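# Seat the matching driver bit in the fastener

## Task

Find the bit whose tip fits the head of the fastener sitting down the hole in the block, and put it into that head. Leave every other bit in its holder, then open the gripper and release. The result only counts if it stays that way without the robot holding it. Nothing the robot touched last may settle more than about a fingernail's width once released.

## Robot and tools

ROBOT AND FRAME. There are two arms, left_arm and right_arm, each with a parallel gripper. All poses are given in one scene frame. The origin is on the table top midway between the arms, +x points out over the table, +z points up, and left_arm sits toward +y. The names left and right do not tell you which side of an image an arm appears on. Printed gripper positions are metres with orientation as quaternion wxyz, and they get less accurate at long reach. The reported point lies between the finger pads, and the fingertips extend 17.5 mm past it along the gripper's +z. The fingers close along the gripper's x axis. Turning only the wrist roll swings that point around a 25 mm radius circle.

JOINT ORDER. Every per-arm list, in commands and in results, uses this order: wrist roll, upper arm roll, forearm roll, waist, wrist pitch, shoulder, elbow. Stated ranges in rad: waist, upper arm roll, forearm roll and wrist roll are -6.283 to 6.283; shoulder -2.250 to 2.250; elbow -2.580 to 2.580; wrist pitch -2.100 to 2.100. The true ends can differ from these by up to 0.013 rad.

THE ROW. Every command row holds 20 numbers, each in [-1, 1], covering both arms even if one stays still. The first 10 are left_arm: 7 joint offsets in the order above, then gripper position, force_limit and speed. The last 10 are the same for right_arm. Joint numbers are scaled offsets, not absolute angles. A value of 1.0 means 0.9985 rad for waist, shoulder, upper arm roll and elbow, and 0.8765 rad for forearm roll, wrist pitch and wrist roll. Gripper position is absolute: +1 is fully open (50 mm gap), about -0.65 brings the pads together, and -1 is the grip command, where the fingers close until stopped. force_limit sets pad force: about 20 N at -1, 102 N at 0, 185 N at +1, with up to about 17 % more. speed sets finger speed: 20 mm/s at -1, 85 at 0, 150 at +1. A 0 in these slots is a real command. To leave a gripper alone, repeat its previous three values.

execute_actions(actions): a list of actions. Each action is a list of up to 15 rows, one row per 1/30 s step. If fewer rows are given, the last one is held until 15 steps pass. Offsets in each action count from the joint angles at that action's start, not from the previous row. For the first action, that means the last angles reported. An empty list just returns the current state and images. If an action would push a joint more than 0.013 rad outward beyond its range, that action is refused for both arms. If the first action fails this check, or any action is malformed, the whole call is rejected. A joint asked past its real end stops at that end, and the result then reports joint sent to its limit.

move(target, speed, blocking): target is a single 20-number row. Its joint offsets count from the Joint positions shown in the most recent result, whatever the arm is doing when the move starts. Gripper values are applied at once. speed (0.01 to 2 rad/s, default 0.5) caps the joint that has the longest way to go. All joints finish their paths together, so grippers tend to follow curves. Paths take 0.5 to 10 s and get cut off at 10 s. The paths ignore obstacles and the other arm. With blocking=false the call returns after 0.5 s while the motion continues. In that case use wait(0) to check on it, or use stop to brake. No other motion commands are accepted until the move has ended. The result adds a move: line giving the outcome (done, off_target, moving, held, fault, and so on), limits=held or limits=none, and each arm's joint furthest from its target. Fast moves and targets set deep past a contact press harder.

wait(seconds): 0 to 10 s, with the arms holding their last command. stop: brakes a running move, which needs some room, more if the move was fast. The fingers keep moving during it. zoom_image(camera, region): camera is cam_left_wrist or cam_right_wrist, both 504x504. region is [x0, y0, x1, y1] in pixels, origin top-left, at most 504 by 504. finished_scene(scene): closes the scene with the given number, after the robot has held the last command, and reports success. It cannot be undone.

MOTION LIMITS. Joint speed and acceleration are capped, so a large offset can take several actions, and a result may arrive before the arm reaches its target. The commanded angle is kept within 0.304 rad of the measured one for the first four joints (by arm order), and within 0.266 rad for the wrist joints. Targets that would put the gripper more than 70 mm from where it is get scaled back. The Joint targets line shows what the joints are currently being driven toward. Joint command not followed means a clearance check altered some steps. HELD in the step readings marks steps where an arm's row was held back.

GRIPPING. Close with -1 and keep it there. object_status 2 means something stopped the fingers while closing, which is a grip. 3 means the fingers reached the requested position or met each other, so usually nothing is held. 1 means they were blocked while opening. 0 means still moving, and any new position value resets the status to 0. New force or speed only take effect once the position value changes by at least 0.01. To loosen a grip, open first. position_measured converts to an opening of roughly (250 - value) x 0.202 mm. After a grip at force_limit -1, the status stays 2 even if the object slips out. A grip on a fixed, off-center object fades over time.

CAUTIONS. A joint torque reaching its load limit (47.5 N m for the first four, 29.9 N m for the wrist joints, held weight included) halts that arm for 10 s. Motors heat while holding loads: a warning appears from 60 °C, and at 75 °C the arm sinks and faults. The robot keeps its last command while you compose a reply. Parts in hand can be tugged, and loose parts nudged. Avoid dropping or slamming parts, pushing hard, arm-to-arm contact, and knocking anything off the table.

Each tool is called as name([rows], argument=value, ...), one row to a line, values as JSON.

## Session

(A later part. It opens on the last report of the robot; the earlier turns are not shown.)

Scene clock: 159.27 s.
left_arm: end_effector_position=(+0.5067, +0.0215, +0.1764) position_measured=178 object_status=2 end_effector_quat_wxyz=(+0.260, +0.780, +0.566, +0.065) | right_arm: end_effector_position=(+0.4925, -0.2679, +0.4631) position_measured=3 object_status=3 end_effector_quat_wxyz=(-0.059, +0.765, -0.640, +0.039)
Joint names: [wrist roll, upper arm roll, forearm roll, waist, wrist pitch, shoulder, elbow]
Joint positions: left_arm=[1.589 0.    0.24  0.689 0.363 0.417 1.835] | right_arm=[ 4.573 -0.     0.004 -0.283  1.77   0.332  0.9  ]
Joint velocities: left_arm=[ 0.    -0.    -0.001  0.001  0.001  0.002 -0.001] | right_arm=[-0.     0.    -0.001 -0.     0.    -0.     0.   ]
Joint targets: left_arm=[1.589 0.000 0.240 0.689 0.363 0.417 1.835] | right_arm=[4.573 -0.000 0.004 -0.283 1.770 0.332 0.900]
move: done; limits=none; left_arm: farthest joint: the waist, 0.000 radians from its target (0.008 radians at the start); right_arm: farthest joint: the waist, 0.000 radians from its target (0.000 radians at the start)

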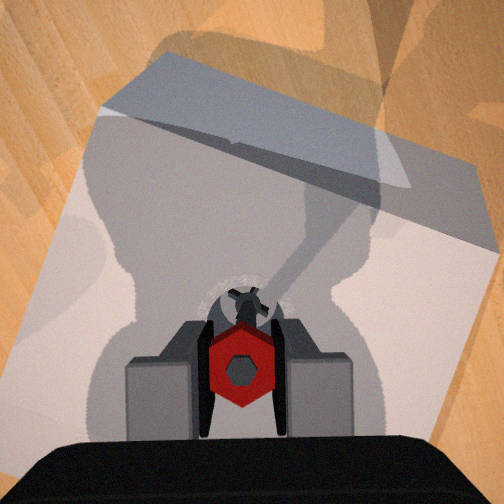

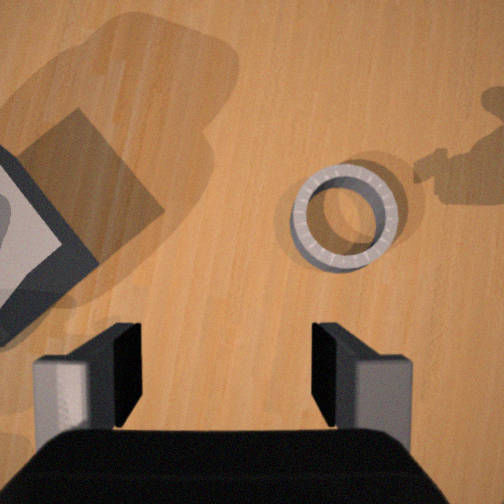

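move(target=[-0.00833,0,0.0089,0.00151,-0.01722,0.01845,-0.00309,-1,0.2,-0.9,0,0,0,0,0,0,0,1,0,0], speed=0.03)

zoom_image(camera="cam_left_wrist", region=[220, 274, 276, 330])

Scene clock: 162.47 s.
left_arm: end_effector_position=(+0.5098, +0.0190, +0.1696) position_measured=178 object_status=2 end_effector_quat_wxyz=(+0.260, +0.780, +0.566, +0.065) | right_arm: end_effector_position=(+0.4925, -0.2679, +0.4631) position_measured=3 object_status=3 end_effector_quat_wxyz=(-0.059, +0.765, -0.640, +0.039)
Joint names: [wrist roll, upper arm roll, forearm roll, waist, wrist pitch, shoulder, elbow]
Joint positions: left_arm=[1.582 0.    0.248 0.69  0.347 0.435 1.832] | right_arm=[ 4.573 -0.     0.004 -0.283  1.77   0.332  0.9  ]
Joint velocities: left_arm=[-0.     0.     0.    -0.    -0.     0.001 -0.001] | right_arm=[ 0.    -0.001  0.001 -0.001 -0.    -0.     0.001]
Joint targets: left_arm=[1.582 0.000 0.248 0.690 0.347 0.435 1.832] | right_arm=[4.573 -0.000 0.004 -0.283 1.770 0.332 0.900]
move: done; limits=none; left_arm: farthest joint: the shoulder, 0.001 radians from its target (0.019 radians at the start); right_arm: farthest joint: the waist, 0.000 radians from its target (0.000 radians at the start)

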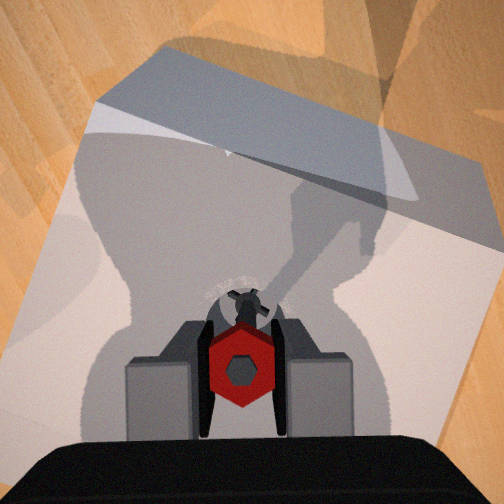

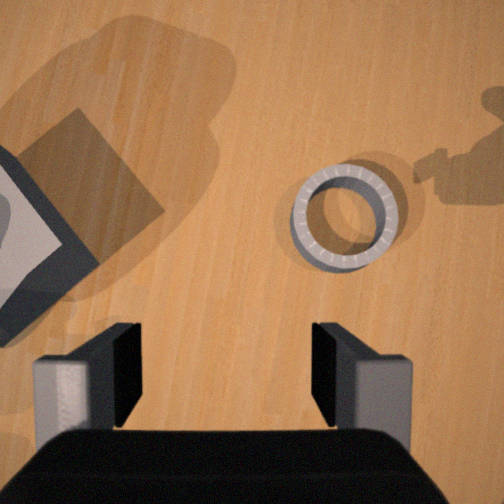

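Region (220, 274, 276, 330) of cam_left_wrist's 504x504 image, scaled by 9.000.

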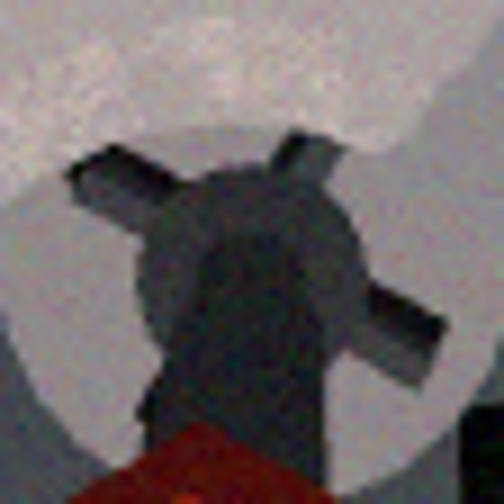

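move(target=[-0.00766,0,0.00816,0.0013,-0.01473,0.0162,-0.00312,-1,0.2,-0.9,0,0,0,0,0,0,0,1,0,0], speed=0.015)

zoom_image(camera="cam_left_wrist", region=[220, 274, 276, 330])

Scene clock: 165.40 s.
left_arm: end_effector_position=(+0.5125, +0.0167, +0.1636) position_measured=178 object_status=2 end_effector_quat_wxyz=(+0.260, +0.780, +0.566, +0.065) | right_arm: end_effector_position=(+0.4925, -0.2679, +0.4630) position_measured=3 object_status=3 end_effector_quat_wxyz=(-0.059, +0.765, -0.640, +0.039)
Joint names: [wrist roll, upper arm roll, forearm roll, waist, wrist pitch, shoulder, elbow]
Joint positions: left_arm=[1.575 0.    0.255 0.692 0.334 0.451 1.829] | right_arm=[ 4.573 -0.     0.004 -0.283  1.77   0.332  0.9  ]
Joint velocities: left_arm=[ 0.002  0.    -0.     0.    -0.001  0.003 -0.001] | right_arm=[-0.001 -0.     0.    -0.    -0.001  0.    -0.   ]
Joint targets: left_arm=[1.575 0.000 0.255 0.692 0.334 0.451 1.829] | right_arm=[4.573 -0.000 0.004 -0.283 1.770 0.332 0.900]
move: done; limits=none; left_arm: farthest joint: the waist, 0.000 radians from its target (0.001 radians at the start); right_arm: farthest joint: the waist, 0.000 radians from its target (0.000 radians at the start)

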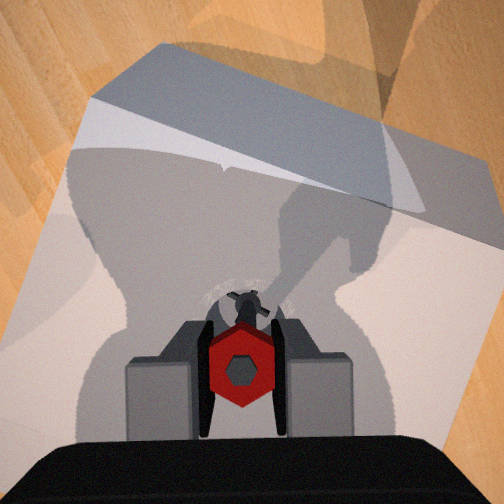

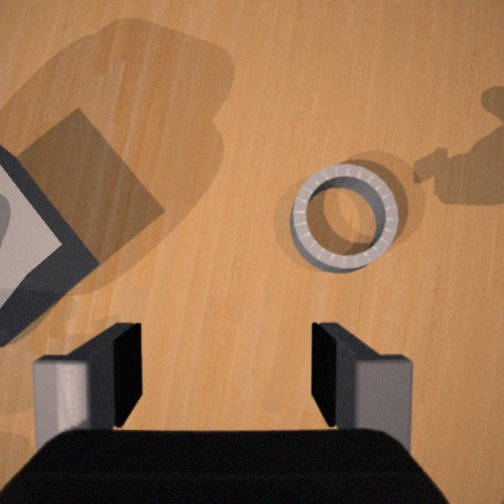

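Region (220, 274, 276, 330) of cam_left_wrist's 504x504 image, scaled by 9.000.

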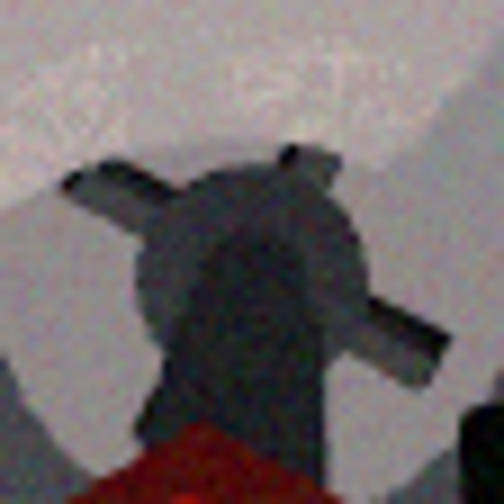

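move(target=[-0.00565,0,0.00605,0.00091,-0.01033,0.0116,-0.00245,-1,0.2,-0.9,0,0,0,0,0,0,0,1,0,0], speed=0.01)

zoom_image(camera="cam_left_wrist", region=[220, 274, 276, 330])

Scene clock: 167.50 s.
left_arm: end_effector_position=(+0.5144, +0.0151, +0.1593) position_measured=178 object_status=2 end_effector_quat_wxyz=(+0.260, +0.780, +0.566, +0.065) | right_arm: end_effector_position=(+0.4925, -0.2679, +0.4630) position_measured=3 object_status=3 end_effector_quat_wxyz=(-0.059, +0.765, -0.640, +0.039)
Joint names: [wrist roll, upper arm roll, forearm roll, waist, wrist pitch, shoulder, elbow]
Joint positions: left_arm=[1.57  0.    0.26  0.693 0.325 0.463 1.826] | right_arm=[ 4.573 -0.     0.004 -0.283  1.77   0.332  0.9  ]
Joint velocities: left_arm=[ 0.002 -0.    -0.    -0.    -0.001  0.001  0.002] | right_arm=[ 0.    -0.     0.002 -0.    -0.    -0.    -0.   ]
Joint targets: left_arm=[1.570 0.000 0.260 0.693 0.325 0.463 1.826] | right_arm=[4.573 -0.000 0.004 -0.283 1.770 0.332 0.900]
move: done; limits=none; left_arm: farthest joint: the wrist pitch, 0.001 radians from its target (0.010 radians at the start); right_arm: farthest joint: the waist, 0.000 radians from its target (0.000 radians at the start)

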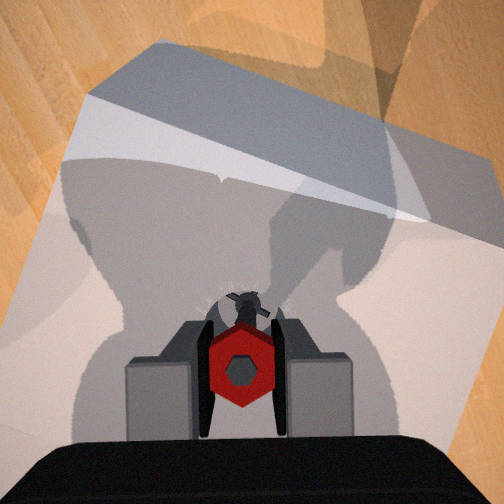

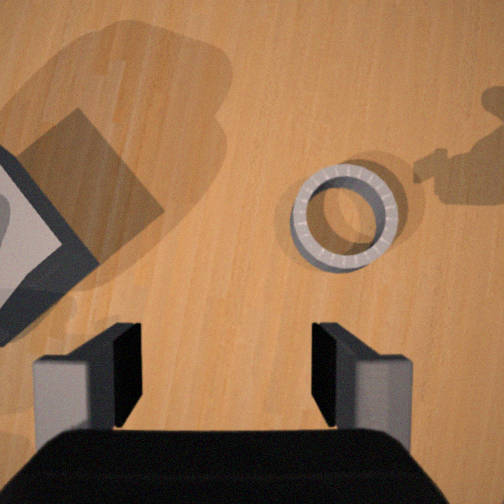

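Region (220, 274, 276, 330) of cam_left_wrist's 504x504 image, scaled by 9.000.

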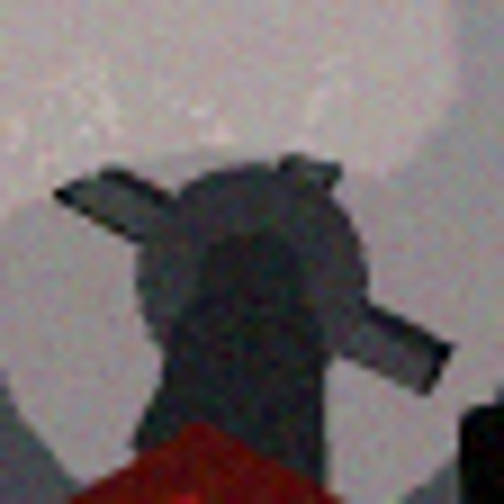

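move(target=[-0.00346,0,0.0037,0.00054,-0.00613,0.00697,-0.00156,-1,0.2,-0.9,0,0,0,0,0,0,0,1,0,0], speed=0.01)

zoom_image(camera="cam_left_wrist", region=[220, 274, 276, 330])

Scene clock: 169.00 s.
left_arm: end_effector_position=(+0.5156, +0.0145, +0.1589) position_measured=178 object_status=2 end_effector_quat_wxyz=(+0.261, +0.779, +0.566, +0.065) | right_arm: end_effector_position=(+0.4925, -0.2679, +0.4630) position_measured=3 object_status=3 end_effector_quat_wxyz=(-0.059, +0.765, -0.640, +0.039)
Joint names: [wrist roll, upper arm roll, forearm roll, waist, wrist pitch, shoulder, elbow]
Joint positions: left_arm=[ 1.567 -0.     0.263  0.693  0.322  0.465  1.825] | right_arm=[ 4.573 -0.     0.004 -0.283  1.77   0.332  0.9  ]
Joint velocities: left_arm=[-0.002 -0.    -0.    -0.    -0.001 -0.001 -0.001] | right_arm=[ 0.001 -0.    -0.    -0.001 -0.    -0.    -0.   ]
Joint targets: left_arm=[1.567 0.000 0.263 0.693 0.320 0.470 1.825] | right_arm=[4.573 -0.000 0.004 -0.283 1.770 0.332 0.900]
move: done; limits=none; left_arm: farthest joint: the shoulder, 0.005 radians from its target (0.007 radians at the start); right_arm: farthest joint: the waist, 0.000 radians from its target (0.000 radians at the start)

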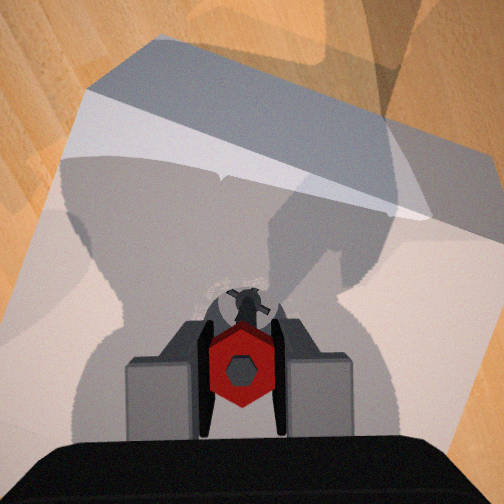

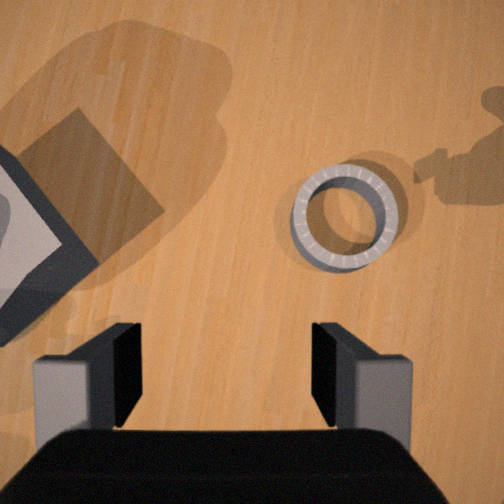

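Region (220, 274, 276, 330) of cam_left_wrist's 504x504 image, scaled by 9.000.

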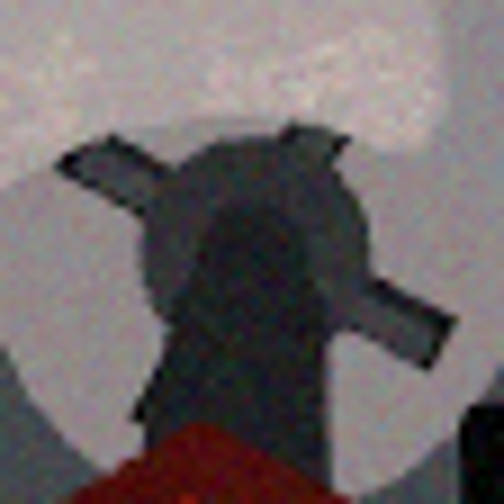

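move(target=[0.0023,0,-0.0023,0,0.0018,0,0.0006,1,0,-0.7,0,0,0,0,0,0,0,1,0,0], speed=0.01)

zoom_image(camera="cam_left_wrist", region=[180, 250, 330, 400])

Scene clock: 171.97 s.
left_arm: end_effector_position=(+0.5150, +0.0150, +0.1584) position_measured=3 object_status=3 end_effector_quat_wxyz=(+0.260, +0.780, +0.566, +0.065) | right_arm: end_effector_position=(+0.4925, -0.2679, +0.4630) position_measured=3 object_status=3 end_effector_quat_wxyz=(-0.059, +0.765, -0.640, +0.039)
Joint names: [wrist roll, upper arm roll, forearm roll, waist, wrist pitch, shoulder, elbow]
Joint positions: left_arm=[ 1.569 -0.     0.261  0.693  0.323  0.465  1.826] | right_arm=[ 4.573 -0.     0.004 -0.283  1.77   0.332  0.9  ]
Joint velocities: left_arm=[-0.     0.     0.001 -0.001 -0.    -0.001  0.001] | right_arm=[ 0.001  0.001  0.    -0.    -0.     0.     0.   ]
Joint targets: left_arm=[1.569 -0.000 0.261 0.693 0.323 0.465 1.826] | right_arm=[4.573 -0.000 0.004 -0.283 1.770 0.332 0.900]
move: done; limits=none; left_arm: farthest joint: the waist, 0.000 radians from its target (0.000 radians at the start); right_arm: farthest joint: the waist, 0.000 radians from its target (0.000 radians at the start)

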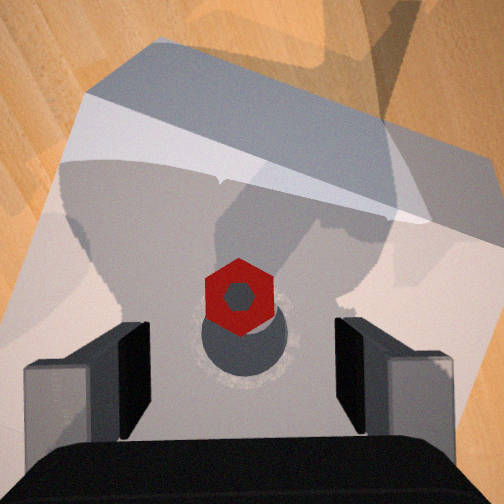

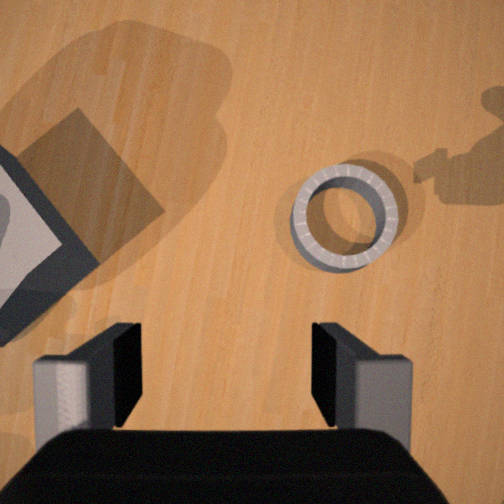

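Region (180, 250, 330, 400) of cam_left_wrist's 504x504 image, scaled by 3.360.

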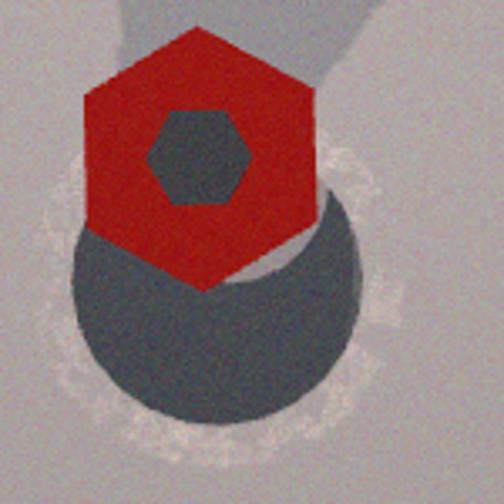

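move(target=[0.09,0,-0.09,-0.0074,0.17,-0.012,-0.135,1,0,-0.7,0,0,0,0,0,0,0,1,0,0], speed=0.25)

Scene clock: 173.50 s.
left_arm: end_effector_position=(+0.5361, +0.0075, +0.1966) position_measured=3 object_status=3 end_effector_quat_wxyz=(+0.257, +0.780, +0.567, +0.065) | right_arm: end_effector_position=(+0.4925, -0.2679, +0.4630) position_measured=3 object_status=3 end_effector_quat_wxyz=(-0.059, +0.765, -0.640, +0.039)
Joint names: [wrist roll, upper arm roll, forearm roll, waist, wrist pitch, shoulder, elbow]
Joint positions: left_arm=[ 1.648 -0.     0.182  0.685  0.472  0.453  1.691] | right_arm=[ 4.573 -0.     0.004 -0.283  1.77   0.332  0.9  ]
Joint velocities: left_arm=[-0.     0.    -0.    -0.     0.001  0.002 -0.001] | right_arm=[-0.001 -0.     0.     0.    -0.     0.    -0.   ]
Joint targets: left_arm=[1.648 -0.000 0.182 0.685 0.472 0.453 1.691] | right_arm=[4.573 -0.000 0.004 -0.283 1.770 0.332 0.900]
move: done; limits=none; left_arm: farthest joint: the waist, 0.000 radians from its target (0.007 radians at the start); right_arm: farthest joint: the waist, 0.000 radians from its target (0.000 radians at the start)

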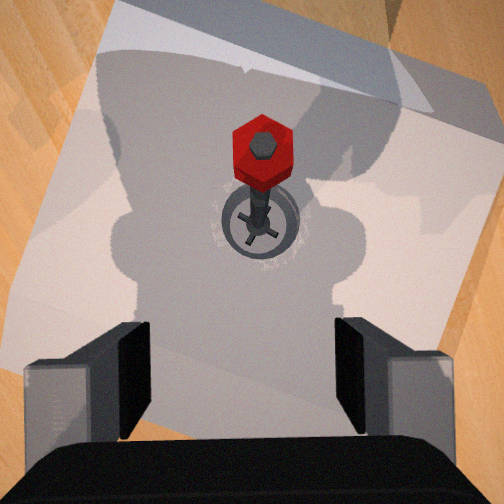

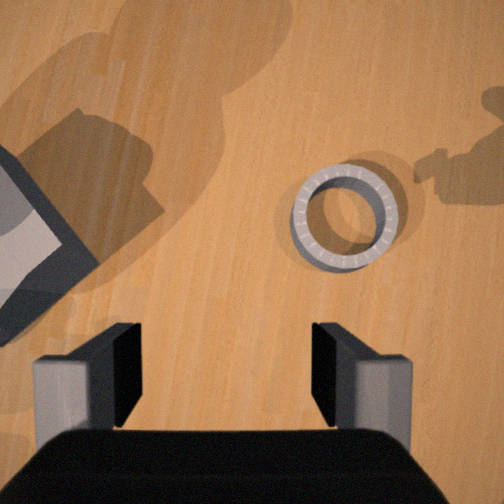

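zoom_image(camera="cam_left_wrist", region=[218, 180, 302, 264])

Region (218, 180, 302, 264) of cam_left_wrist's 504x504 image, scaled by 6.000.

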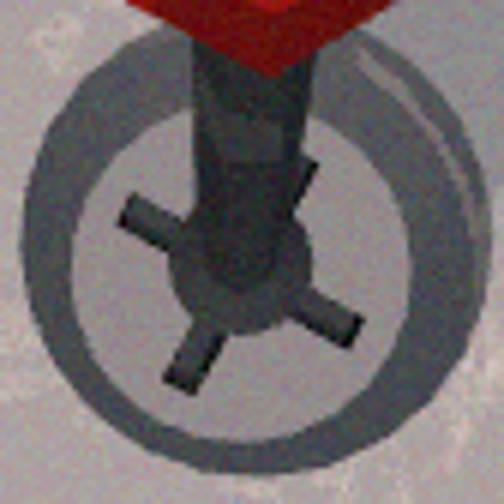

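The cross bit is seated in the recess, the gripper is clear, and the other bits were left in the holder.

finished_scene(scene=2)

The scene is finished: the task was done.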